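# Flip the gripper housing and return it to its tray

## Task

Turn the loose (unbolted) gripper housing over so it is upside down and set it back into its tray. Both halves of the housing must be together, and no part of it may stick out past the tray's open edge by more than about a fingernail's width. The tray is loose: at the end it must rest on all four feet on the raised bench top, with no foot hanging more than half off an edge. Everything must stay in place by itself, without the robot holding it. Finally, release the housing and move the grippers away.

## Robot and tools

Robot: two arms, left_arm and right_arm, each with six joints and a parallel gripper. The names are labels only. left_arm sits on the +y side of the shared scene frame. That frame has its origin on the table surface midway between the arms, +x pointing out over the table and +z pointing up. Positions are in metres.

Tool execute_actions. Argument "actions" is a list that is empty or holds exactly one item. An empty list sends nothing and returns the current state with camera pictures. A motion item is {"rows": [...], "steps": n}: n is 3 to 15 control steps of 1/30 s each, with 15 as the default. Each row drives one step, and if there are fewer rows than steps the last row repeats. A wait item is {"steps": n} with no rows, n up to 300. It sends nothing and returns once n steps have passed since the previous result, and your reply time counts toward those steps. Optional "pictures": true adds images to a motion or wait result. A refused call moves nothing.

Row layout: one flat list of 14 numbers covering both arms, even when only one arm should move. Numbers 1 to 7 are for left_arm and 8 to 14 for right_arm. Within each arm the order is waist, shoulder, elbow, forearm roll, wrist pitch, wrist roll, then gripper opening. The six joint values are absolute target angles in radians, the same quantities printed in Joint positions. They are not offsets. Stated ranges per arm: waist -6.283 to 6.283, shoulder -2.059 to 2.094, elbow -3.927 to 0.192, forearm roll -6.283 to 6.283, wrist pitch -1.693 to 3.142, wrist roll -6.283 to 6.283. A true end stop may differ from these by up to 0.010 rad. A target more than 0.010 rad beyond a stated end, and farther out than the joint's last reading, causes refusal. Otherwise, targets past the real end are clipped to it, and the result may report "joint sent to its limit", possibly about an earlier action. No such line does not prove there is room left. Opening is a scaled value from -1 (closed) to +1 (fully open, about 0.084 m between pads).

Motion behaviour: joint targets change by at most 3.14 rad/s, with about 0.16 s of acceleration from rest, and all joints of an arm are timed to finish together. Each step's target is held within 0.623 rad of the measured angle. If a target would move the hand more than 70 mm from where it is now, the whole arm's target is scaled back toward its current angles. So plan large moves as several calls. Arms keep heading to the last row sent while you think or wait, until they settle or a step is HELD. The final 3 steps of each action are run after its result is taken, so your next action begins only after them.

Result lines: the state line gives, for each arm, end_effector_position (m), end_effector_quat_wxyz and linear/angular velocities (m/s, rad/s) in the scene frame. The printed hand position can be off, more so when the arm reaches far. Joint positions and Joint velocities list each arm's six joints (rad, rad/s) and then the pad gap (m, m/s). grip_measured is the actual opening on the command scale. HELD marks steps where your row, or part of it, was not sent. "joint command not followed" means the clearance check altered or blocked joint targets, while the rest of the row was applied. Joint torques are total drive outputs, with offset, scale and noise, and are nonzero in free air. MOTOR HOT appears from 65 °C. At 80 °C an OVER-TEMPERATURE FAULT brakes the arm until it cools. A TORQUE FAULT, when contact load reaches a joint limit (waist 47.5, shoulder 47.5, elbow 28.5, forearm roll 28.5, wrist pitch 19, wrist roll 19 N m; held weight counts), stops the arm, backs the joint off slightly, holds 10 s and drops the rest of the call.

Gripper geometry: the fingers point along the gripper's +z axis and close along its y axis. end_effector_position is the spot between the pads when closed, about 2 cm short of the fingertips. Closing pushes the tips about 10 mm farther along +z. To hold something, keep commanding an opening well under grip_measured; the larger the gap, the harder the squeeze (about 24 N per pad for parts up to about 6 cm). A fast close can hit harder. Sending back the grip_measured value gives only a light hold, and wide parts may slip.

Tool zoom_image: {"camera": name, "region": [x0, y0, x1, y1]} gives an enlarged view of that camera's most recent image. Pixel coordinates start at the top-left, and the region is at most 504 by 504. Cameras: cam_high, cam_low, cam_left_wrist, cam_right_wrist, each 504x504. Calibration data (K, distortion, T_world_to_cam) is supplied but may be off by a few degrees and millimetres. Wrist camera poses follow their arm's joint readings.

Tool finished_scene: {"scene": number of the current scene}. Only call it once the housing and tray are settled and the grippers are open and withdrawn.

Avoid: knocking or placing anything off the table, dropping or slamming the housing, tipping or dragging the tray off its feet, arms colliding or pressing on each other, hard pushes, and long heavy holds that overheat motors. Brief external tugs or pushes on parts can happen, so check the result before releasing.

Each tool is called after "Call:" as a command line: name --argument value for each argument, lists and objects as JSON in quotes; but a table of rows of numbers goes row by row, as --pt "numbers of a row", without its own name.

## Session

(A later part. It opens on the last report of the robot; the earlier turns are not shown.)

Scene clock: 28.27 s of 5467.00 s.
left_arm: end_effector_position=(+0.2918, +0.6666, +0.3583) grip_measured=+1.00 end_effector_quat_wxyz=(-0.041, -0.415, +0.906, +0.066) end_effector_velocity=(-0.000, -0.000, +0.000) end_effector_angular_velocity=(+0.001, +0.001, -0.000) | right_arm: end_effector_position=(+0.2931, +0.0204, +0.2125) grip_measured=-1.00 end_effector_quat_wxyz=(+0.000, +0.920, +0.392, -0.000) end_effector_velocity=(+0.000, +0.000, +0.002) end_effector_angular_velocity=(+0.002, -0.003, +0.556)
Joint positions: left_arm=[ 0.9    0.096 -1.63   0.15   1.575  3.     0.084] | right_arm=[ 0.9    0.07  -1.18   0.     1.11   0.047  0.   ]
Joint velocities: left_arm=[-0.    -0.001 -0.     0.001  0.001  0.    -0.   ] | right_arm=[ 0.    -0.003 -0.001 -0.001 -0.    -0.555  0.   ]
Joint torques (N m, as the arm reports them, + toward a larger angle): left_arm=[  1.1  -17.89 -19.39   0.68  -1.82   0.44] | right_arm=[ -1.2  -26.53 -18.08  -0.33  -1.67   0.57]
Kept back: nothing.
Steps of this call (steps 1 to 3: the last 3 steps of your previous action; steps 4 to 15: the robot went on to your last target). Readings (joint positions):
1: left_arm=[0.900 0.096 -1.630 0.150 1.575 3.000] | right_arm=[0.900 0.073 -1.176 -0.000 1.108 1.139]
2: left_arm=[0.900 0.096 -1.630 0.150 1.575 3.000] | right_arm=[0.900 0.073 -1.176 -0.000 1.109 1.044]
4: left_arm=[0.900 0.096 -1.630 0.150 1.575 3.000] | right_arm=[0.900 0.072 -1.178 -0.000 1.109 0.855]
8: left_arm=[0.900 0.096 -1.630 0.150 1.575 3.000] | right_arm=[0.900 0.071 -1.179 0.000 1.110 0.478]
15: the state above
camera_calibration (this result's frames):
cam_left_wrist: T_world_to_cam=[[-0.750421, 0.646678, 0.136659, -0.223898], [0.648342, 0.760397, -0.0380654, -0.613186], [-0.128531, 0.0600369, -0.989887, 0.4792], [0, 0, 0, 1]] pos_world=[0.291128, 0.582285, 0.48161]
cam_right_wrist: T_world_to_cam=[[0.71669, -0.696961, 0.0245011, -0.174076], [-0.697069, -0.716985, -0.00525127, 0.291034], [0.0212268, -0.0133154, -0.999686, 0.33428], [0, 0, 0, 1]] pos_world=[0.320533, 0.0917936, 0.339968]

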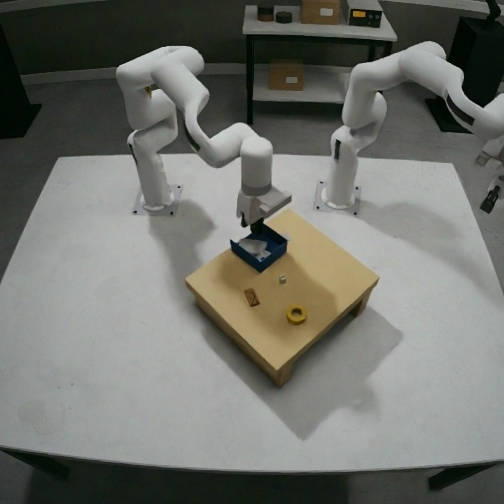

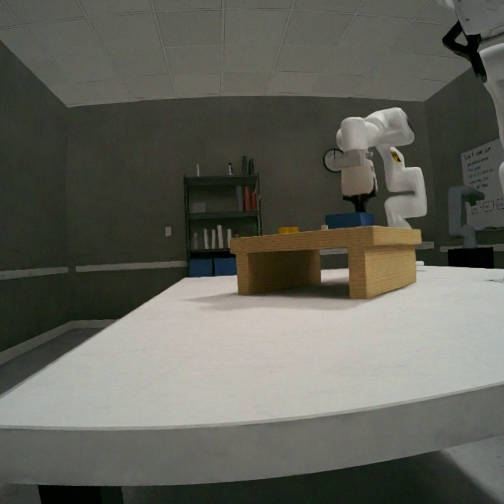

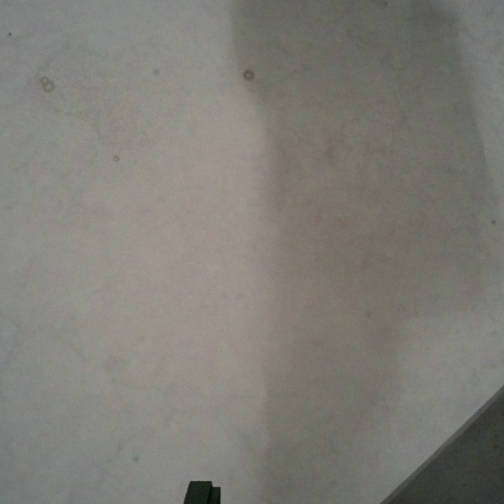

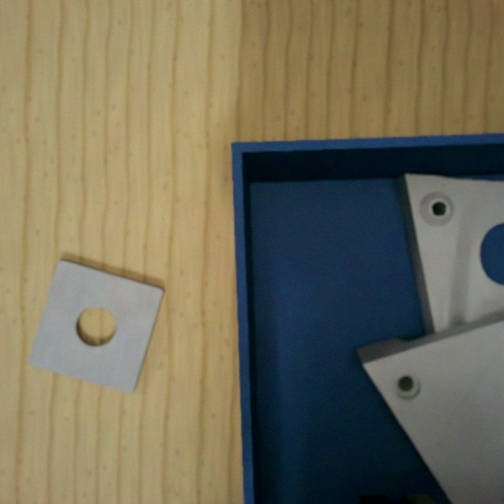

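Call:
execute_actions --actions '[{"rows":[[0.9,0.096,-1.63,0.15,1.575,3.0,1,0.90,0.08,-1.16,0,1.08,0,-1],[0.9,0.096,-1.63,0.15,1.575,3.0,1,0.90,0.08,-1.16,0,1.08,0,-1],[0.9,0.096,-1.63,0.15,1.575,3.0,1,0.90,0.087,-1.145,0,1.058,0,-1],[0.9,0.096,-1.63,0.15,1.575,3.0,1,0.90,0.087,-1.145,0,1.058,0,-1],[0.9,0.096,-1.63,0.15,1.575,3.0,1,0.90,0.094,-1.1294,0,1.0355,0,-1]],"steps":13}]'

Call:
execute_actions --actions '[{"rows":[[0.9,0.096,-1.63,0.15,1.575,3.0,1,0.897,0.11,-1.151,0,1.040,0,-1],[0.9,0.096,-1.63,0.15,1.575,3.0,1,0.897,0.11,-1.151,0,1.040,0,-1],[0.9,0.096,-1.63,0.15,1.575,3.0,1,0.895,0.127,-1.172,0,1.045,0,-1],[0.9,0.096,-1.63,0.15,1.575,3.0,1,0.895,0.127,-1.172,0,1.045,0,-1],[0.9,0.096,-1.63,0.15,1.575,3.0,1,0.892,0.143,-1.193,0,1.050,0,-1],[0.9,0.096,-1.63,0.15,1.575,3.0,1,0.892,0.143,-1.193,0,1.050,0,-1],[0.9,0.096,-1.63,0.15,1.575,3.0,1,0.89,0.16,-1.215,0,1.055,0,-1],[0.9,0.096,-1.63,0.15,1.575,3.0,1,0.89,0.16,-1.215,0,1.055,0,-1],[0.9,0.096,-1.63,0.15,1.575,3.0,1,0.888,0.177,-1.236,0,1.059,0,-1],[0.9,0.096,-1.63,0.15,1.575,3.0,1,0.888,0.177,-1.236,0,1.059,0,-1],[0.9,0.096,-1.63,0.15,1.575,3.0,1,0.886,0.193,-1.258,0,1.065,0,-1],[0.9,0.096,-1.63,0.15,1.575,3.0,1,0.886,0.193,-1.258,0,1.065,0,-1],[0.9,0.096,-1.63,0.15,1.575,3.0,1,0.884,0.21,-1.279,0,1.069,0,-1]],"steps":15}]'

Call:
execute_actions --actions '[{"steps":10}]' --pictures true

Scene clock: 29.07 s of 5467.00 s.
left_arm: end_effector_position=(+0.2918, +0.6666, +0.3583) grip_measured=+1.00 end_effector_quat_wxyz=(-0.041, -0.415, +0.906, +0.066) end_effector_velocity=(+0.000, +0.001, +0.000) end_effector_angular_velocity=(+0.001, -0.002, +0.001) | right_arm: end_effector_position=(+0.2923, +0.0194, +0.1866) grip_measured=-1.00 end_effector_quat_wxyz=(+0.001, +0.910, +0.414, -0.002) end_effector_velocity=(+0.003, +0.003, -0.024) end_effector_angular_velocity=(+0.016, -0.014, -0.001)
Joint positions: left_arm=[ 0.9    0.096 -1.63   0.15   1.575  3.     0.084] | right_arm=[ 0.9    0.093 -1.132  0.     1.044  0.     0.   ]
Joint velocities: left_arm=[ 0.001  0.    -0.001 -0.001 -0.002  0.     0.   ] | right_arm=[-0.001  0.023  0.048  0.    -0.093 -0.     0.   ]
Joint torques (N m, as the arm reports them, + toward a larger angle): left_arm=[  1.13 -17.73 -19.05   0.55  -1.83   0.38] | right_arm=[ -0.44 -30.33 -19.42  -0.14  -1.42   0.05]
Steps of this call (steps 1 to 14: the robot went on to your last target; steps 15 to 24: the first 10 steps of this action). Readings (joint positions):
15: left_arm=[0.900 0.096 -1.630 0.150 1.575 3.000] | right_arm=[0.900 0.070 -1.180 -0.000 1.110 0.000]
16: left_arm=[0.900 0.096 -1.630 0.150 1.575 3.000] | right_arm=[0.900 0.071 -1.178 -0.000 1.105 0.000]
18: left_arm=[0.900 0.096 -1.630 0.150 1.575 3.000] | right_arm=[0.900 0.076 -1.168 -0.000 1.089 0.000]
22: left_arm=[0.900 0.096 -1.630 0.150 1.575 3.000] | right_arm=[0.900 0.090 -1.139 0.000 1.052 0.000]
24: the state above

Scene clock: 29.57 s of 5467.00 s.
left_arm: end_effector_position=(+0.2918, +0.6666, +0.3583) grip_measured=+1.00 end_effector_quat_wxyz=(-0.041, -0.415, +0.906, +0.066) end_effector_velocity=(-0.000, +0.000, +0.000) end_effector_angular_velocity=(+0.000, -0.001, +0.001) | right_arm: end_effector_position=(+0.3116, +0.0332, +0.1862) grip_measured=-1.00 end_effector_quat_wxyz=(+0.000, +0.913, +0.409, -0.000) end_effector_velocity=(+0.062, +0.045, -0.001) end_effector_angular_velocity=(-0.002, +0.002, -0.032)
Joint positions: left_arm=[ 0.9    0.096 -1.63   0.15   1.575  3.     0.084] | right_arm=[ 0.889  0.167 -1.223  0.     1.057  0.     0.   ]
Joint velocities: left_arm=[ 0.001 -0.001 -0.001 -0.     0.     0.     0.   ] | right_arm=[-0.032  0.252 -0.323 -0.     0.075 -0.     0.   ]
Joint torques (N m, as the arm reports them, + toward a larger angle): left_arm=[  1.24 -17.63 -19.08   0.51  -1.86   0.44] | right_arm=[ -1.49 -29.05 -18.01  -0.45  -1.65   0.01]
Steps of this call (steps 1 to 3: the last 3 steps of your previous action; steps 4 to 15: the first 12 steps of this action). Readings (joint positions):
4: left_arm=[0.900 0.096 -1.630 0.150 1.575 3.000] | right_arm=[0.900 0.094 -1.131 -0.000 1.037 0.000]
5: left_arm=[0.900 0.096 -1.630 0.150 1.575 3.000] | right_arm=[0.900 0.096 -1.134 0.000 1.038 0.000]
7: left_arm=[0.900 0.096 -1.630 0.150 1.575 3.000] | right_arm=[0.898 0.105 -1.146 0.000 1.040 -0.000]
11: left_arm=[0.900 0.096 -1.630 0.150 1.575 3.000] | right_arm=[0.894 0.134 -1.182 0.000 1.048 0.000]
15: the state above

Scene clock: 29.90 s of 5467.00 s.
left_arm: end_effector_position=(+0.2918, +0.6666, +0.3583) grip_measured=+1.00 end_effector_quat_wxyz=(-0.041, -0.415, +0.906, +0.066) end_effector_velocity=(+0.001, -0.001, +0.000) end_effector_angular_velocity=(-0.001, -0.002, -0.001) | right_arm: end_effector_position=(+0.3221, +0.0407, +0.1859) grip_measured=-1.00 end_effector_quat_wxyz=(-0.000, +0.914, +0.406, +0.000) end_effector_velocity=(+0.004, +0.003, +0.002) end_effector_angular_velocity=(+0.003, -0.003, -0.001)
Joint positions: left_arm=[ 0.9    0.096 -1.63   0.15   1.575  3.     0.084] | right_arm=[ 0.884  0.209 -1.277 -0.     1.069 -0.     0.   ]
Joint velocities: left_arm=[-0.001 -0.    -0.    -0.002  0.    -0.     0.   ] | right_arm=[-0.001  0.011 -0.019 -0.     0.004 -0.     0.   ]
Joint torques (N m, as the arm reports them, + toward a larger angle): left_arm=[  1.15 -17.66 -19.21   0.68  -1.84   0.44] | right_arm=[ -0.68 -30.32 -17.99  -0.11  -1.65  -0.07]
Kept back: nothing.
Steps of this call (steps 1 to 3: the last 3 steps of your previous action; steps 4 to 10: the robot went on to your last target). Readings (joint positions):
1: left_arm=[0.900 0.096 -1.630 0.150 1.575 3.000] | right_arm=[0.888 0.175 -1.234 0.000 1.059 0.000]
2: left_arm=[0.900 0.096 -1.630 0.150 1.575 3.000] | right_arm=[0.887 0.183 -1.245 0.000 1.062 0.000]
4: left_arm=[0.900 0.096 -1.630 0.150 1.575 3.000] | right_arm=[0.885 0.198 -1.263 -0.000 1.065 0.000]
8: left_arm=[0.900 0.096 -1.630 0.150 1.575 3.000] | right_arm=[0.884 0.208 -1.276 -0.000 1.068 -0.000]
10: the state above
camera_calibration (this result's frames):
cam_left_wrist: T_world_to_cam=[[-0.750421, 0.646678, 0.136659, -0.223898], [0.648342, 0.760397, -0.0380653, -0.613186], [-0.128531, 0.0600369, -0.989887, 0.4792], [0, 0, 0, 1]] pos_world=[0.291128, 0.582285, 0.48161]
cam_right_wrist: T_world_to_cam=[[0.737684, -0.6747, 0.0245424, -0.187636], [-0.674786, -0.737991, -0.00583372, 0.31943], [0.0220481, -0.0122574, -0.999682, 0.307008], [0, 0, 0, 1]] pos_world=[0.347194, 0.112902, 0.313378]

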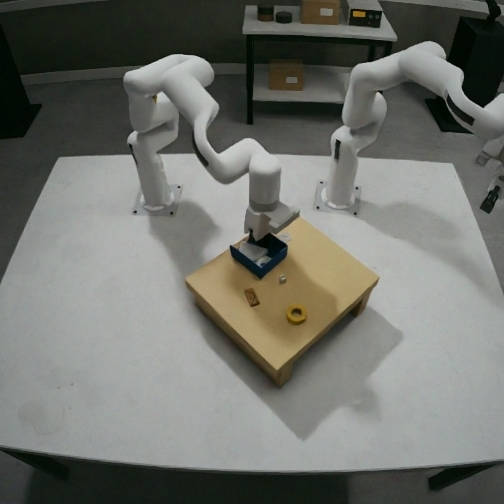

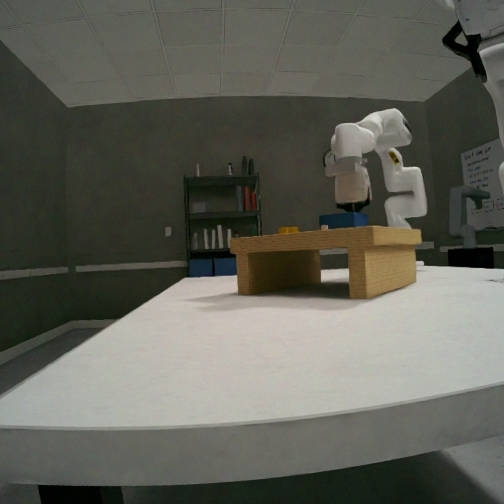

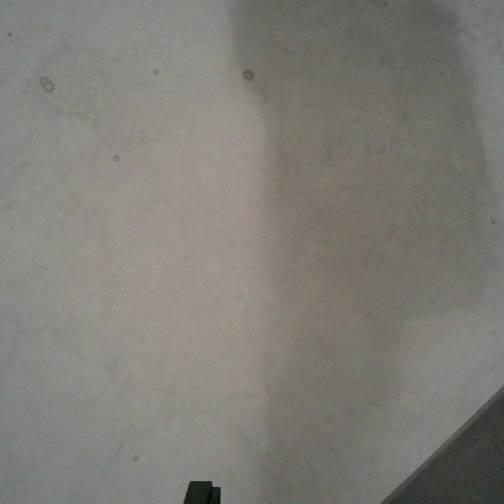

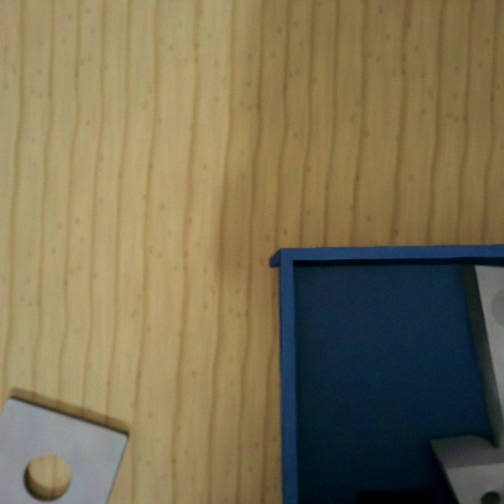

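Call:
execute_actions --actions '[{"rows":[[0.9,0.096,-1.63,0.15,1.575,3.0,1,0.882,0.21,-1.279,0,1.069,0,-1],[0.9,0.096,-1.63,0.15,1.575,3.0,1,0.88,0.213,-1.283,0,1.07,0,-1],[0.9,0.096,-1.63,0.15,1.575,3.0,1,0.878,0.216,-1.287,0,1.071,0,-1],[0.9,0.096,-1.63,0.15,1.575,3.0,1,0.876,0.219,-1.291,0,1.072,0,-1],[0.9,0.096,-1.63,0.15,1.575,3.0,1,0.874,0.222,-1.295,0,1.073,0,-1],[0.9,0.096,-1.63,0.15,1.575,3.0,1,0.872,0.226,-1.30,0,1.074,0,-1],[0.9,0.096,-1.63,0.15,1.575,3.0,1,0.87,0.23,-1.305,0,1.075,0,-1],[0.9,0.096,-1.63,0.15,1.575,3.0,1,0.868,0.234,-1.31,0,1.076,0,-1],[0.9,0.096,-1.63,0.15,1.575,3.0,1,0.866,0.238,-1.315,0,1.077,0,-1]],"steps":15}]'

Call:
execute_actions --actions '[{"rows":[[0.9,0.096,-1.63,0.15,1.575,3.0,1,0.875,0.21,-1.35,0,1.14,0,-1],[0.9,0.096,-1.63,0.15,1.575,3.0,1,0.875,0.21,-1.35,0,1.14,0,-1],[0.9,0.096,-1.63,0.15,1.575,3.0,1,0.875,0.21,-1.35,0,1.14,0,-1],[0.9,0.096,-1.63,0.15,1.575,3.0,1,0.875,0.21,-1.35,0,1.14,0,-1],[0.9,0.096,-1.63,0.15,1.575,3.0,1,0.875,0.21,-1.35,0,1.14,0,-1],[0.9,0.096,-1.63,0.15,1.575,3.0,1,0.90,0.17,-1.56,0,1.39,1.571,-1]],"steps":15}]'

Call:
execute_actions --actions '[{"steps":20}]' --pictures true

Scene clock: 30.63 s of 5467.00 s.
left_arm: end_effector_position=(+0.2918, +0.6666, +0.3583) grip_measured=+1.00 end_effector_quat_wxyz=(-0.041, -0.415, +0.906, +0.066) end_effector_velocity=(-0.001, +0.001, +0.000) end_effector_angular_velocity=(+0.002, +0.001, +0.001) | right_arm: end_effector_position=(+0.3332, +0.0404, +0.1853) grip_measured=-1.00 end_effector_quat_wxyz=(+0.000, +0.917, +0.399, -0.000) end_effector_velocity=(+0.022, -0.000, -0.004) end_effector_angular_velocity=(-0.003, +0.003, -0.030)
Joint positions: left_arm=[ 0.9    0.096 -1.63   0.15   1.575  3.     0.084] | right_arm=[ 0.868  0.234 -1.309  0.     1.076  0.     0.   ]
Joint velocities: left_arm=[ 0.001 -0.    -0.001  0.002  0.    -0.    -0.   ] | right_arm=[-0.03   0.057 -0.066  0.     0.014 -0.     0.   ]
Joint torques (N m, as the arm reports them, + toward a larger angle): left_arm=[  1.6  -17.54 -19.23   0.79  -1.8    0.42] | right_arm=[  0.2  -32.9  -17.7   -0.59  -1.49   0.  ]
Steps of this call (steps 1 to 10: the robot went on to your last target; steps 11 to 22: the first 12 steps of this action). Readings (joint positions):
11: left_arm=[0.900 0.096 -1.630 0.150 1.575 3.000] | right_arm=[0.884 0.210 -1.279 -0.000 1.069 -0.000]
12: left_arm=[0.900 0.096 -1.630 0.150 1.575 3.000] | right_arm=[0.884 0.210 -1.279 0.000 1.069 -0.000]
14: left_arm=[0.900 0.096 -1.630 0.150 1.575 3.000] | right_arm=[0.882 0.212 -1.282 0.000 1.070 -0.000]
18: left_arm=[0.900 0.096 -1.630 0.150 1.575 3.000] | right_arm=[0.875 0.221 -1.294 0.000 1.073 0.000]
22: the state above

Scene clock: 31.13 s of 5467.00 s.
left_arm: end_effector_position=(+0.2918, +0.6666, +0.3583) grip_measured=+1.00 end_effector_quat_wxyz=(-0.041, -0.415, +0.906, +0.066) end_effector_velocity=(-0.000, +0.001, +0.000) end_effector_angular_velocity=(+0.001, -0.000, +0.001) | right_arm: end_effector_position=(+0.3264, +0.0458, +0.2421) grip_measured=-1.00 end_effector_quat_wxyz=(+0.001, +0.957, +0.290, -0.002) end_effector_velocity=(-0.023, +0.048, +0.357) end_effector_angular_velocity=(+0.068, -0.079, -2.351)
Joint positions: left_arm=[ 0.9    0.096 -1.63   0.15   1.575  3.     0.084] | right_arm=[ 0.884  0.197 -1.427 -0.     1.235  0.249  0.   ]
Joint velocities: left_arm=[ 0.001  0.    -0.     0.    -0.001 -0.     0.   ] | right_arm=[ 0.092 -0.167 -0.782  0.     0.846  2.443  0.   ]
Joint torques (N m, as the arm reports them, + toward a larger angle): left_arm=[  1.44 -17.67 -19.17   0.7   -1.8    0.48] | right_arm=[ -1.15 -34.87 -20.4   -0.65  -1.81   0.36]
Steps of this call (steps 1 to 3: the last 3 steps of your previous action; steps 4 to 15: the first 12 steps of this action). Readings (joint positions):
4: left_arm=[0.900 0.096 -1.630 0.150 1.575 3.000] | right_arm=[0.867 0.237 -1.314 0.000 1.077 0.000]
5: left_arm=[0.900 0.096 -1.630 0.150 1.575 3.000] | right_arm=[0.867 0.236 -1.316 -0.000 1.083 0.000]
7: left_arm=[0.900 0.096 -1.630 0.150 1.575 3.000] | right_arm=[0.871 0.226 -1.329 -0.000 1.109 -0.000]
11: left_arm=[0.900 0.096 -1.630 0.150 1.575 3.000] | right_arm=[0.875 0.209 -1.356 -0.000 1.143 0.023]
15: the state above

Scene clock: 31.80 s of 5467.00 s.
left_arm: end_effector_position=(+0.2918, +0.6666, +0.3583) grip_measured=+1.00 end_effector_quat_wxyz=(-0.041, -0.415, +0.906, +0.066) end_effector_velocity=(-0.000, -0.000, -0.000) end_effector_angular_velocity=(-0.001, -0.000, +0.000) | right_arm: end_effector_position=(+0.3177, +0.0484, +0.3011) grip_measured=-1.00 end_effector_quat_wxyz=(+0.000, +0.938, -0.346, -0.000) end_effector_velocity=(-0.000, +0.000, +0.002) end_effector_angular_velocity=(+0.002, -0.002, -0.116)
Joint positions: left_arm=[ 0.9    0.096 -1.63   0.15   1.575  3.     0.084] | right_arm=[ 0.9    0.17  -1.559  0.     1.39   1.56   0.   ]
Joint velocities: left_arm=[ 0.001 -0.     0.    -0.001  0.     0.    -0.   ] | right_arm=[ 0.001 -0.002 -0.003 -0.     0.002  0.117  0.   ]
Joint torques (N m, as the arm reports them, + toward a larger angle): left_arm=[  1.36 -17.53 -19.27   0.59  -1.73   0.51] | right_arm=[ -1.37 -29.43 -18.21  -0.34  -1.44   0.04]
Kept back: nothing.
Steps of this call (steps 1 to 3: the last 3 steps of your previous action; steps 4 to 20: the robot went on to your last target). Readings (joint positions):
1: left_arm=[0.900 0.096 -1.630 0.150 1.575 3.000] | right_arm=[0.887 0.191 -1.453 -0.000 1.263 0.334]
2: left_arm=[0.900 0.096 -1.630 0.150 1.575 3.000] | right_arm=[0.890 0.186 -1.478 -0.000 1.289 0.424]
4: left_arm=[0.900 0.096 -1.630 0.150 1.575 3.000] | right_arm=[0.895 0.176 -1.516 -0.000 1.331 0.610]
8: left_arm=[0.900 0.096 -1.630 0.150 1.575 3.000] | right_arm=[0.899 0.171 -1.548 -0.000 1.374 0.987]
20: the state above
camera_calibration (this result's frames):
cam_left_wrist: T_world_to_cam=[[-0.750421, 0.646678, 0.136659, -0.223898], [0.648342, 0.760397, -0.0380653, -0.613186], [-0.128531, 0.0600369, -0.989887, 0.4792], [0, 0, 0, 1]] pos_world=[0.291128, 0.582285, 0.48161]
cam_right_wrist: T_world_to_cam=[[-0.655172, -0.755061, 0.0251686, 0.26408], [-0.755381, 0.655262, -0.00560974, 0.280909], [-0.0122564, -0.0226872, -0.999667, 0.433776], [0, 0, 0, 1]] pos_world=[0.390527, 0.0251682, 0.428561]

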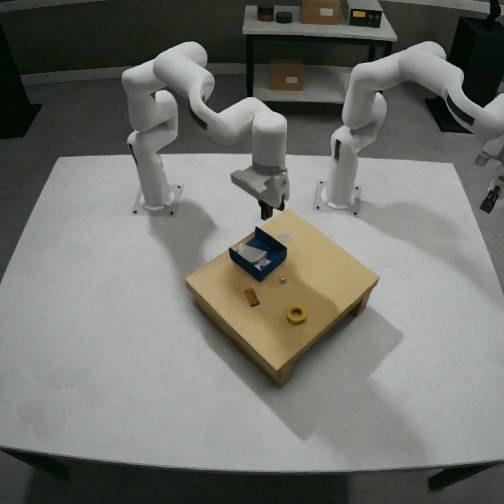

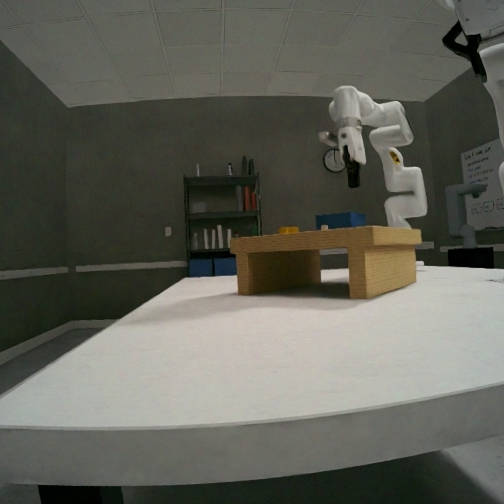

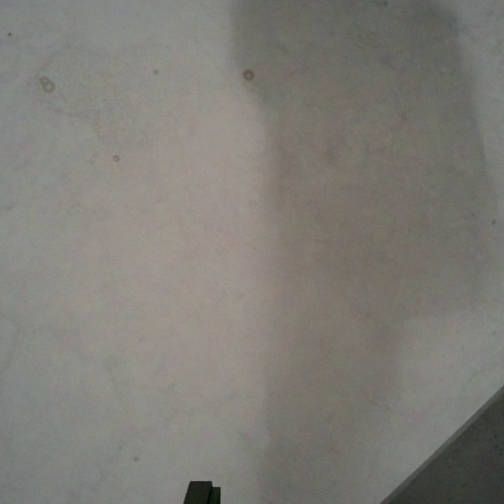

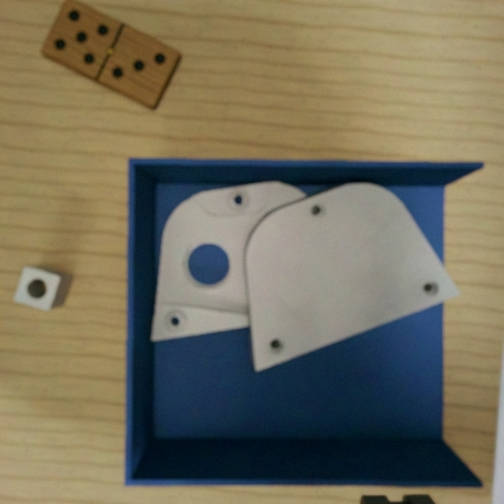

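Call:
execute_actions --actions '[{"rows":[[0.9,0.096,-1.63,0.15,1.575,3.0,1,0.778,0.24,-1.52,0,1.28,-0.122,1]],"steps":15}]'

Call:
execute_actions --actions '[{"steps":8}]'

Call:
execute_actions --actions '[{"rows":[[0.9,0.096,-1.63,0.15,1.575,3.0,1,0.778,0.2603,-1.4773,0,1.217,-0.122,1]],"steps":12}]'

Call:
execute_actions --actions '[{"steps":5}]' --pictures true

Scene clock: 33.10 s of 5467.00 s.
left_arm: end_effector_position=(+0.2918, +0.6666, +0.3583) grip_measured=+1.00 end_effector_quat_wxyz=(-0.041, -0.415, +0.906, +0.066) end_effector_velocity=(+0.000, +0.001, +0.001) end_effector_angular_velocity=(+0.001, -0.003, +0.001) | right_arm: end_effector_position=(+0.3686, +0.0196, +0.2598) grip_measured=+0.92 end_effector_quat_wxyz=(+0.002, +0.999, -0.054, -0.002) end_effector_velocity=(+0.087, -0.053, -0.065) end_effector_angular_velocity=(+0.023, +0.002, +2.636)
Joint positions: left_arm=[ 0.9    0.096 -1.63   0.15   1.575  3.     0.084] | right_arm=[ 0.794  0.232 -1.523 -0.     1.298  0.856  0.081]
Joint velocities: left_arm=[ 0.001  0.    -0.002 -0.001 -0.001  0.     0.   ] | right_arm=[-0.181  0.103  0.053  0.002 -0.171 -2.818  0.175]
Joint torques (N m, as the arm reports them, + toward a larger angle): left_arm=[  1.17 -17.57 -19.26   0.67  -1.79   0.41] | right_arm=[  4.12 -35.91 -20.24  -0.43  -1.66   0.03]
Steps of this call (steps 1 to 27: the robot went on to your last target; steps 28 to 39: the first 12 steps of this action). Readings (joint positions):
28: left_arm=[0.900 0.096 -1.630 0.150 1.575 3.000] | right_arm=[0.900 0.170 -1.560 0.000 1.390 1.571]
29: left_arm=[0.900 0.096 -1.630 0.150 1.575 3.000] | right_arm=[0.899 0.170 -1.560 0.000 1.389 1.565]
31: left_arm=[0.900 0.096 -1.630 0.150 1.575 3.000] | right_arm=[0.891 0.175 -1.558 0.000 1.380 1.516]
35: left_arm=[0.900 0.096 -1.630 0.150 1.575 3.000] | right_arm=[0.839 0.205 -1.540 -0.000 1.334 1.232]
39: the state above

Scene clock: 33.37 s of 5467.00 s.
left_arm: end_effector_position=(+0.2918, +0.6666, +0.3583) grip_measured=+1.00 end_effector_quat_wxyz=(-0.041, -0.415, +0.906, +0.066) end_effector_velocity=(+0.001, -0.001, -0.000) end_effector_angular_velocity=(-0.001, -0.001, -0.001) | right_arm: end_effector_position=(+0.3764, +0.0161, +0.2562) grip_measured=+1.00 end_effector_quat_wxyz=(-0.000, +0.954, +0.301, +0.001) end_effector_velocity=(+0.004, -0.003, -0.006) end_effector_angular_velocity=(-0.004, +0.002, +2.273)
Joint positions: left_arm=[ 0.9    0.096 -1.63   0.15   1.575  3.     0.084] | right_arm=[ 0.78   0.239 -1.521  0.     1.281  0.121  0.084]
Joint velocities: left_arm=[-0.001  0.    -0.    -0.002  0.    -0.     0.   ] | right_arm=[-0.009  0.007  0.008  0.001 -0.011 -2.282 -0.   ]
Joint torques (N m, as the arm reports them, + toward a larger angle): left_arm=[  1.01 -17.68 -19.3    0.69  -1.71   0.36] | right_arm=[ -1.34 -31.91 -18.28  -0.21  -1.45   0.72]
Kept back: nothing.
Steps of this call (steps 1 to 3: the last 3 steps of your previous action; steps 4 to 8: the robot went on to your last target). Readings (joint positions):
1: left_arm=[0.900 0.096 -1.630 0.150 1.575 3.000] | right_arm=[0.789 0.234 -1.522 -0.000 1.293 0.762]
2: left_arm=[0.900 0.096 -1.630 0.150 1.575 3.000] | right_arm=[0.786 0.236 -1.522 -0.000 1.289 0.667]
4: left_arm=[0.900 0.096 -1.630 0.150 1.575 3.000] | right_arm=[0.782 0.238 -1.522 -0.000 1.284 0.479]
8: the state above

Scene clock: 33.67 s of 5467.00 s.
left_arm: end_effector_position=(+0.2918, +0.6666, +0.3583) grip_measured=+1.00 end_effector_quat_wxyz=(-0.041, -0.415, +0.906, +0.066) end_effector_velocity=(+0.000, -0.000, -0.000) end_effector_angular_velocity=(-0.000, -0.001, -0.001) | right_arm: end_effector_position=(+0.3783, +0.0168, +0.2301) grip_measured=+1.00 end_effector_quat_wxyz=(+0.001, +0.912, +0.410, -0.003) end_effector_velocity=(+0.012, +0.010, +0.006) end_effector_angular_velocity=(+0.043, -0.048, +0.084)
Joint positions: left_arm=[ 0.9    0.096 -1.63   0.15   1.575  3.     0.084] | right_arm=[ 0.778  0.261 -1.478  0.     1.222 -0.114  0.084]
Joint velocities: left_arm=[-0.001 -0.     0.001 -0.    -0.001  0.    -0.   ] | right_arm=[-0.001 -0.003  0.001 -0.001 -0.062 -0.085  0.   ]
Joint torques (N m, as the arm reports them, + toward a larger angle): left_arm=[  1.28 -17.6  -19.06   0.69  -1.76   0.5 ] | right_arm=[ -1.66 -34.5  -19.34  -0.79  -1.94   0.19]
Steps of this call (steps 1 to 9: the first 9 steps of this action). Readings (joint positions):
1: left_arm=[0.900 0.096 -1.630 0.150 1.575 3.000] | right_arm=[0.779 0.239 -1.521 0.000 1.281 0.051]
2: left_arm=[0.900 0.096 -1.630 0.150 1.575 3.000] | right_arm=[0.779 0.240 -1.519 0.000 1.277 -0.004]
4: left_arm=[0.900 0.096 -1.630 0.150 1.575 3.000] | right_arm=[0.779 0.246 -1.505 0.000 1.251 -0.069]
8: left_arm=[0.900 0.096 -1.630 0.150 1.575 3.000] | right_arm=[0.778 0.261 -1.478 0.000 1.225 -0.111]
9: the state above

Scene clock: 33.83 s of 5467.00 s.
left_arm: end_effector_position=(+0.2918, +0.6666, +0.3583) grip_measured=+1.00 end_effector_quat_wxyz=(-0.041, -0.415, +0.906, +0.066) end_effector_velocity=(-0.000, -0.000, -0.001) end_effector_angular_velocity=(-0.001, +0.001, -0.000) | right_arm: end_effector_position=(+0.3796, +0.0178, +0.2318) grip_measured=+1.00 end_effector_quat_wxyz=(-0.000, +0.911, +0.413, +0.001) end_effector_velocity=(-0.001, -0.000, -0.005) end_effector_angular_velocity=(-0.002, +0.004, +0.013)
Joint positions: left_arm=[ 0.9    0.096 -1.63   0.15   1.575  3.     0.084] | right_arm=[ 0.778  0.259 -1.479 -0.     1.218 -0.121  0.084]
Joint velocities: left_arm=[ 0.     0.     0.002 -0.    -0.     0.    -0.   ] | right_arm=[-0.     0.003  0.009  0.001 -0.007 -0.014 -0.   ]
Joint torques (N m, as the arm reports them, + toward a larger angle): left_arm=[  1.23 -17.65 -19.07   0.68  -1.78   0.44] | right_arm=[ -1.17 -32.16 -17.81  -0.23  -1.35   0.16]
Kept back: nothing.
Steps of this call (steps 1 to 3: the last 3 steps of your previous action; steps 4 to 5: the robot went on to your last target). Readings (joint positions):
1: left_arm=[0.900 0.096 -1.630 0.150 1.575 3.000] | right_arm=[0.778 0.261 -1.478 0.000 1.220 -0.117]
2: left_arm=[0.900 0.096 -1.630 0.150 1.575 3.000] | right_arm=[0.778 0.260 -1.479 0.000 1.219 -0.118]
4: left_arm=[0.900 0.096 -1.630 0.150 1.575 3.000] | right_arm=[0.778 0.259 -1.479 -0.000 1.218 -0.120]
5: the state above
camera_calibration (this result's frames):
cam_left_wrist: T_world_to_cam=[[-0.750421, 0.646678, 0.136659, -0.223899], [0.648342, 0.760397, -0.0380654, -0.613186], [-0.128531, 0.0600369, -0.989886, 0.4792], [0, 0, 0, 1]] pos_world=[0.291128, 0.582285, 0.48161]
cam_right_wrist: T_world_to_cam=[[0.747413, -0.6639, 0.0246918, -0.250615], [-0.663948, -0.747742, -0.00740994, 0.337971], [0.0233826, -0.0108558, -0.999668, 0.350766], [0, 0, 0, 1]] pos_world=[0.403507, 0.0901399, 0.359342]

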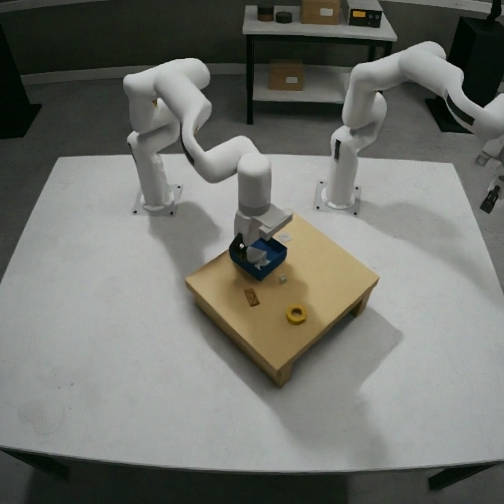

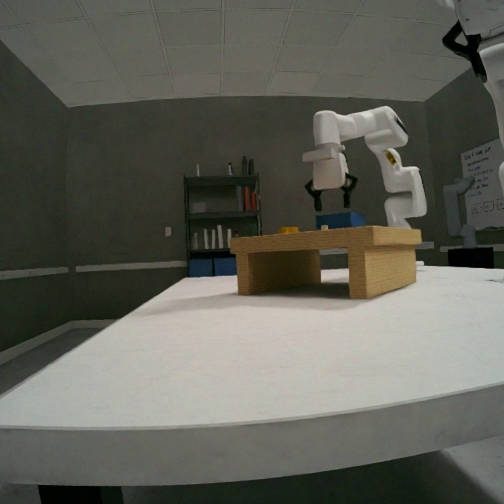

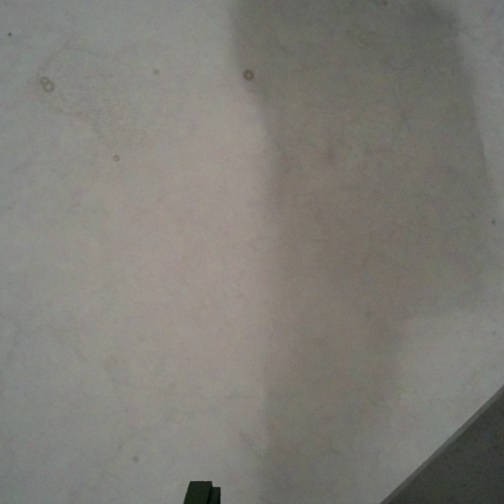

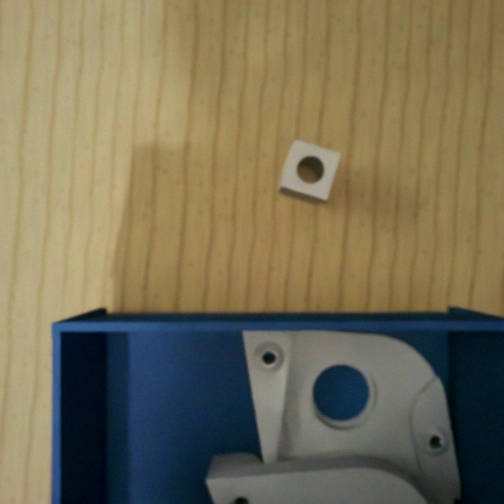

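Call:
execute_actions --actions '[{"rows":[[0.9,0.096,-1.63,0.15,1.575,3.0,1,0.779,0.246,-1.457,0,1.211,-0.122,1],[0.9,0.096,-1.63,0.15,1.575,3.0,1,0.779,0.246,-1.457,0,1.211,-0.122,1],[0.9,0.096,-1.63,0.15,1.575,3.0,1,0.779,0.246,-1.457,0,1.211,-0.122,1],[0.9,0.096,-1.63,0.15,1.575,3.0,1,0.779,0.255,-1.43,0,1.175,-0.122,1],[0.9,0.096,-1.63,0.15,1.575,3.0,1,0.779,0.255,-1.43,0,1.175,-0.122,1],[0.9,0.096,-1.63,0.15,1.575,3.0,1,0.779,0.264,-1.404,0,1.14,-0.122,1],[0.9,0.096,-1.63,0.15,1.575,3.0,1,0.779,0.264,-1.404,0,1.14,-0.122,1],[0.9,0.096,-1.63,0.15,1.575,3.0,1,0.779,0.273,-1.378,0,1.105,-0.122,1],[0.9,0.096,-1.63,0.15,1.575,3.0,1,0.779,0.273,-1.378,0,1.105,-0.122,1],[0.9,0.096,-1.63,0.15,1.575,3.0,1,0.779,0.283,-1.352,0,1.069,-0.122,1]],"steps":15}]'

Call:
execute_actions --actions '[{"steps":10}]' --pictures true

Scene clock: 34.57 s of 5467.00 s.
left_arm: end_effector_position=(+0.2918, +0.6666, +0.3583) grip_measured=+1.00 end_effector_quat_wxyz=(-0.041, -0.415, +0.906, +0.066) end_effector_velocity=(+0.000, -0.000, -0.000) end_effector_angular_velocity=(-0.001, -0.001, -0.001) | right_arm: end_effector_position=(+0.3758, +0.0150, +0.1914) grip_measured=+1.00 end_effector_quat_wxyz=(+0.000, +0.910, +0.414, -0.001) end_effector_velocity=(-0.013, -0.011, -0.187) end_effector_angular_velocity=(-0.029, +0.034, -0.001)
Joint positions: left_arm=[ 0.9    0.096 -1.63   0.15   1.575  3.     0.084] | right_arm=[ 0.779  0.273 -1.381  0.     1.11  -0.122  0.084]
Joint velocities: left_arm=[-0.001 -0.     0.001 -0.001 -0.001  0.    -0.   ] | right_arm=[-0.001  0.134  0.354  0.002 -0.443  0.    -0.   ]
Joint torques (N m, as the arm reports them, + toward a larger angle): left_arm=[  1.09 -17.72 -19.17   0.56  -1.73   0.45] | right_arm=[ -0.4  -35.03 -19.41  -0.46  -1.26   0.26]
Steps of this call (steps 1 to 10: the robot went on to your last target; steps 11 to 22: the first 12 steps of this action). Readings (joint positions):
11: left_arm=[0.900 0.096 -1.630 0.150 1.575 3.000] | right_arm=[0.778 0.260 -1.477 -0.000 1.217 -0.122]
12: left_arm=[0.900 0.096 -1.630 0.150 1.575 3.000] | right_arm=[0.778 0.258 -1.474 -0.000 1.216 -0.122]
14: left_arm=[0.900 0.096 -1.630 0.150 1.575 3.000] | right_arm=[0.779 0.252 -1.465 -0.000 1.213 -0.122]
18: left_arm=[0.900 0.096 -1.630 0.150 1.575 3.000] | right_arm=[0.779 0.255 -1.432 -0.000 1.173 -0.122]
22: the state above

Scene clock: 34.90 s of 5467.00 s.
left_arm: end_effector_position=(+0.2918, +0.6666, +0.3583) grip_measured=+1.00 end_effector_quat_wxyz=(-0.041, -0.415, +0.906, +0.066) end_effector_velocity=(-0.001, +0.000, +0.000) end_effector_angular_velocity=(+0.000, +0.000, +0.002) | right_arm: end_effector_position=(+0.3759, +0.0151, +0.1781) grip_measured=+1.00 end_effector_quat_wxyz=(-0.000, +0.910, +0.414, +0.001) end_effector_velocity=(-0.002, -0.002, -0.007) end_effector_angular_velocity=(-0.006, +0.006, +0.000)
Joint positions: left_arm=[ 0.9    0.096 -1.63   0.15   1.575  3.     0.084] | right_arm=[ 0.779  0.282 -1.354 -0.     1.07  -0.122  0.084]
Joint velocities: left_arm=[ 0.001 -0.001  0.     0.     0.    -0.    -0.   ] | right_arm=[ 0.     0.004  0.013 -0.001 -0.008  0.    -0.   ]
Joint torques (N m, as the arm reports them, + toward a larger angle): left_arm=[  1.51 -17.6  -19.03   0.69  -1.91   0.55] | right_arm=[ -1.55 -31.85 -17.77  -0.16  -1.7    0.09]
Kept back: nothing.
Steps of this call (steps 1 to 3: the last 3 steps of your previous action; steps 4 to 10: the robot went on to your last target). Readings (joint positions):
1: left_arm=[0.900 0.096 -1.630 0.150 1.575 3.000] | right_arm=[0.779 0.277 -1.371 0.000 1.098 -0.122]
2: left_arm=[0.900 0.096 -1.630 0.150 1.575 3.000] | right_arm=[0.779 0.280 -1.363 0.000 1.089 -0.122]
4: left_arm=[0.900 0.096 -1.630 0.150 1.575 3.000] | right_arm=[0.779 0.283 -1.356 0.000 1.078 -0.122]
8: left_arm=[0.900 0.096 -1.630 0.150 1.575 3.000] | right_arm=[0.779 0.282 -1.354 -0.000 1.071 -0.122]
10: the state above
camera_calibration (this result's frames):
cam_left_wrist: T_world_to_cam=[[-0.750421, 0.646678, 0.136659, -0.223899], [0.648342, 0.760397, -0.0380653, -0.613186], [-0.128531, 0.0600369, -0.989886, 0.4792], [0, 0, 0, 1]] pos_world=[0.291128, 0.582285, 0.48161]
cam_right_wrist: T_world_to_cam=[[0.748953, -0.662163, 0.0247026, -0.248888], [-0.662209, -0.749283, -0.00744819, 0.332504], [0.0234411, -0.0107799, -0.999667, 0.297136], [0, 0, 0, 1]] pos_world=[0.399627, 0.0875384, 0.305662]

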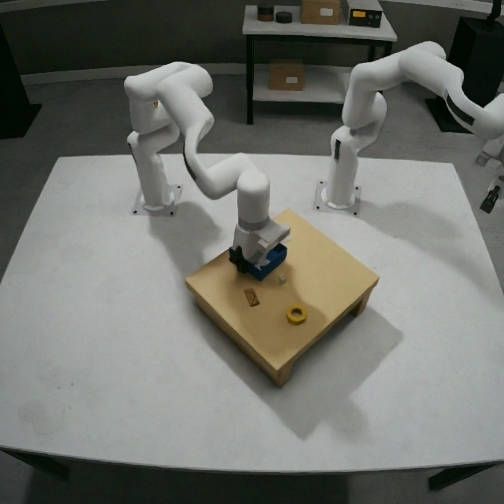

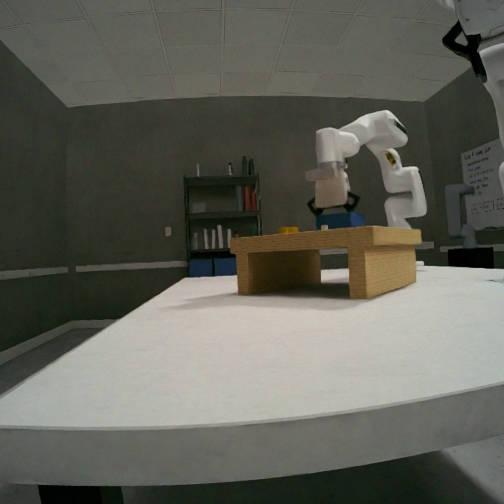

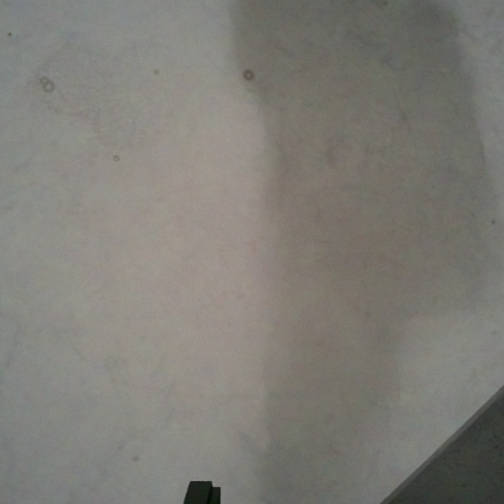

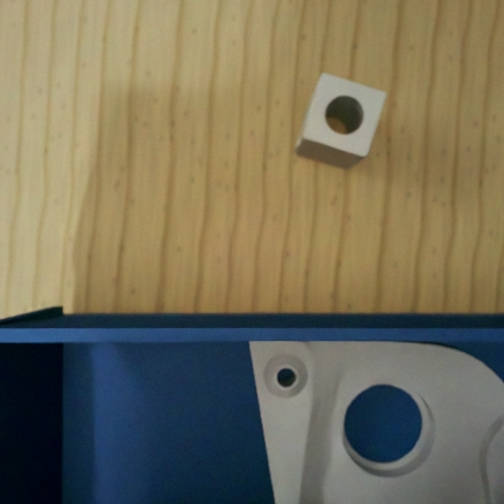

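Down without obstruction. Squeeze gradually.

Call:
execute_actions --actions '[{"rows":[[0.9,0.096,-1.63,0.15,1.575,3.0,1,0.779,0.283,-1.352,0,1.069,-0.122,0.85],[0.9,0.096,-1.63,0.15,1.575,3.0,1,0.779,0.283,-1.352,0,1.069,-0.122,0.75],[0.9,0.096,-1.63,0.15,1.575,3.0,1,0.779,0.283,-1.352,0,1.069,-0.122,0.65],[0.9,0.096,-1.63,0.15,1.575,3.0,1,0.779,0.283,-1.352,0,1.069,-0.122,0.55],[0.9,0.096,-1.63,0.15,1.575,3.0,1,0.779,0.283,-1.352,0,1.069,-0.122,0.45],[0.9,0.096,-1.63,0.15,1.575,3.0,1,0.779,0.283,-1.352,0,1.069,-0.122,0.35],[0.9,0.096,-1.63,0.15,1.575,3.0,1,0.779,0.283,-1.352,0,1.069,-0.122,0.25],[0.9,0.096,-1.63,0.15,1.575,3.0,1,0.779,0.283,-1.352,0,1.069,-0.122,0.15],[0.9,0.096,-1.63,0.15,1.575,3.0,1,0.779,0.283,-1.352,0,1.069,-0.122,0.0]],"steps":15}]'

Call:
execute_actions --actions '[{"steps":20}]' --pictures true

Scene clock: 35.53 s of 5467.00 s.
left_arm: end_effector_position=(+0.2918, +0.6666, +0.3583) grip_measured=+1.00 end_effector_quat_wxyz=(-0.041, -0.415, +0.906, +0.066) end_effector_velocity=(-0.000, -0.000, -0.000) end_effector_angular_velocity=(-0.000, +0.000, +0.000) | right_arm: end_effector_position=(+0.3765, +0.0154, +0.1788) grip_measured=+0.56 end_effector_quat_wxyz=(-0.001, +0.910, +0.414, +0.002) end_effector_velocity=(+0.000, -0.002, -0.006) end_effector_angular_velocity=(-0.007, +0.004, +0.001)
Joint positions: left_arm=[ 0.9    0.096 -1.63   0.15   1.575  3.     0.084] | right_arm=[ 0.779  0.281 -1.354  0.     1.068 -0.122  0.067]
Joint velocities: left_arm=[ 0.  0.  0. -0.  0. -0. -0.] | right_arm=[-0.002  0.007  0.005 -0.003 -0.004 -0.001  0.002]
Joint torques (N m, as the arm reports them, + toward a larger angle): left_arm=[  1.25 -17.73 -19.17   0.62  -1.73   0.58] | right_arm=[  0.74 -24.9  -13.14  -0.44  -0.77  -0.04]
Steps of this call (steps 1 to 7: the robot went on to your last target; steps 8 to 19: the first 12 steps of this action). Readings (joint positions):
8: left_arm=[0.900 0.096 -1.630 0.150 1.575 3.000] | right_arm=[0.779 0.283 -1.352 -0.000 1.069 -0.122]
9: left_arm=[0.900 0.096 -1.630 0.150 1.575 3.000] | right_arm=[0.779 0.283 -1.352 0.000 1.069 -0.122]
11: left_arm=[0.900 0.096 -1.630 0.150 1.575 3.000] | right_arm=[0.779 0.283 -1.352 0.000 1.069 -0.122]
15: left_arm=[0.900 0.096 -1.630 0.150 1.575 3.000] | right_arm=[0.779 0.281 -1.355 0.000 1.069 -0.122]
19: the state above

Scene clock: 36.20 s of 5467.00 s.
left_arm: end_effector_position=(+0.2918, +0.6666, +0.3583) grip_measured=+1.00 end_effector_quat_wxyz=(-0.041, -0.415, +0.906, +0.066) end_effector_velocity=(-0.001, +0.001, -0.000) end_effector_angular_velocity=(+0.000, +0.001, +0.002) | right_arm: end_effector_position=(+0.3761, +0.0149, +0.1775) grip_measured=+0.57 end_effector_quat_wxyz=(-0.000, +0.910, +0.414, +0.001) end_effector_velocity=(-0.000, -0.000, +0.000) end_effector_angular_velocity=(-0.001, +0.000, -0.000)
Joint positions: left_arm=[ 0.9    0.096 -1.63   0.15   1.575  3.     0.084] | right_arm=[ 0.779  0.283 -1.353 -0.     1.068 -0.122  0.068]
Joint velocities: left_arm=[ 0.001  0.     0.     0.001  0.    -0.    -0.   ] | right_arm=[-0.    -0.001  0.001 -0.     0.001  0.     0.   ]
Joint torques (N m, as the arm reports them, + toward a larger angle): left_arm=[  1.18 -17.59 -19.22   0.6   -1.71   0.51] | right_arm=[  3.88 -23.09 -10.36   0.37   0.9    0.31]
Kept back: nothing.
Steps of this call (steps 1 to 3: the last 3 steps of your previous action; steps 4 to 15: the robot went on to your last target; steps 16 to 20: nothing new was sent). Readings (joint positions):
1: left_arm=[0.900 0.096 -1.630 0.150 1.575 3.000] | right_arm=[0.779 0.282 -1.354 -0.000 1.068 -0.122]
2: left_arm=[0.900 0.096 -1.630 0.150 1.575 3.000] | right_arm=[0.779 0.282 -1.354 -0.000 1.068 -0.122]
4: left_arm=[0.900 0.096 -1.630 0.150 1.575 3.000] | right_arm=[0.779 0.282 -1.354 -0.000 1.068 -0.122]
8: left_arm=[0.900 0.096 -1.630 0.150 1.575 3.000] | right_arm=[0.778 0.282 -1.353 -0.000 1.068 -0.122]
20: the state above
All arms were judged still, so your last target was given up. Only a new action makes them travel on or press farther. Fingers that are still opening or closing keep moving.
camera_calibration (this result's frames):
cam_left_wrist: T_world_to_cam=[[-0.750421, 0.646678, 0.136659, -0.223898], [0.648342, 0.760397, -0.0380653, -0.613186], [-0.128531, 0.0600369, -0.989887, 0.4792], [0, 0, 0, 1]] pos_world=[0.291128, 0.582285, 0.48161]
cam_right_wrist: T_world_to_cam=[[0.748779, -0.66235, 0.0249454, -0.249147], [-0.6624, -0.749114, -0.00737433, 0.332526], [0.0235713, -0.0110021, -0.999662, 0.296507], [0, 0, 0, 1]] pos_world=[0.399832, 0.0873395, 0.305074]

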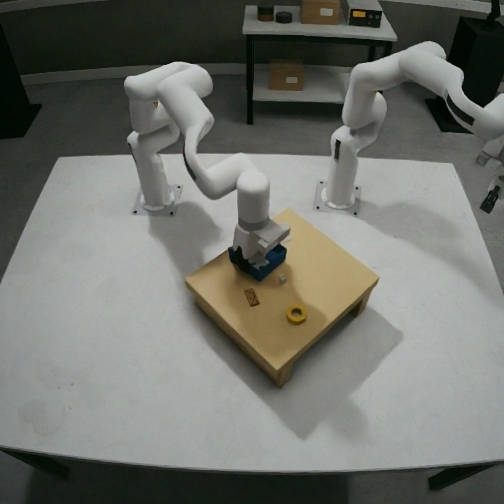

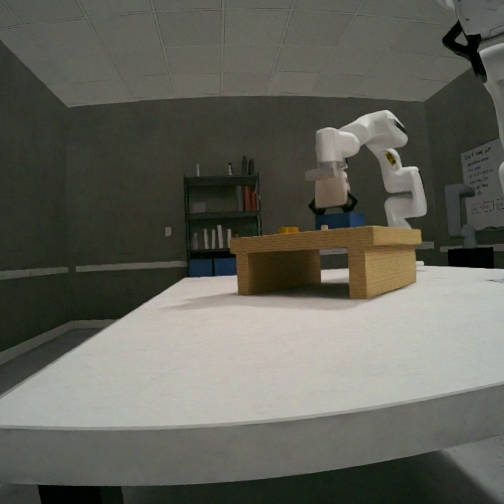

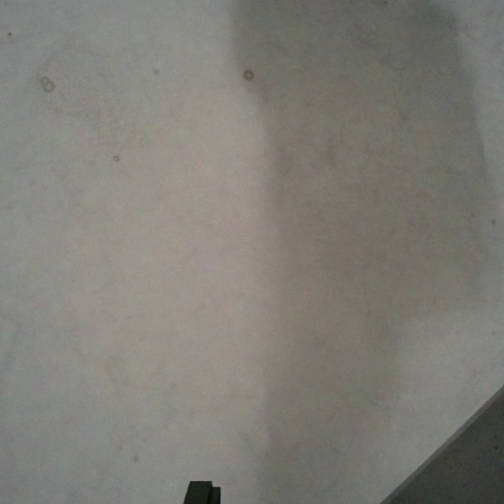

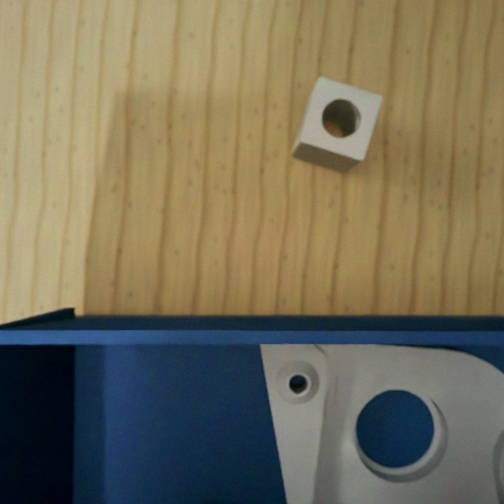

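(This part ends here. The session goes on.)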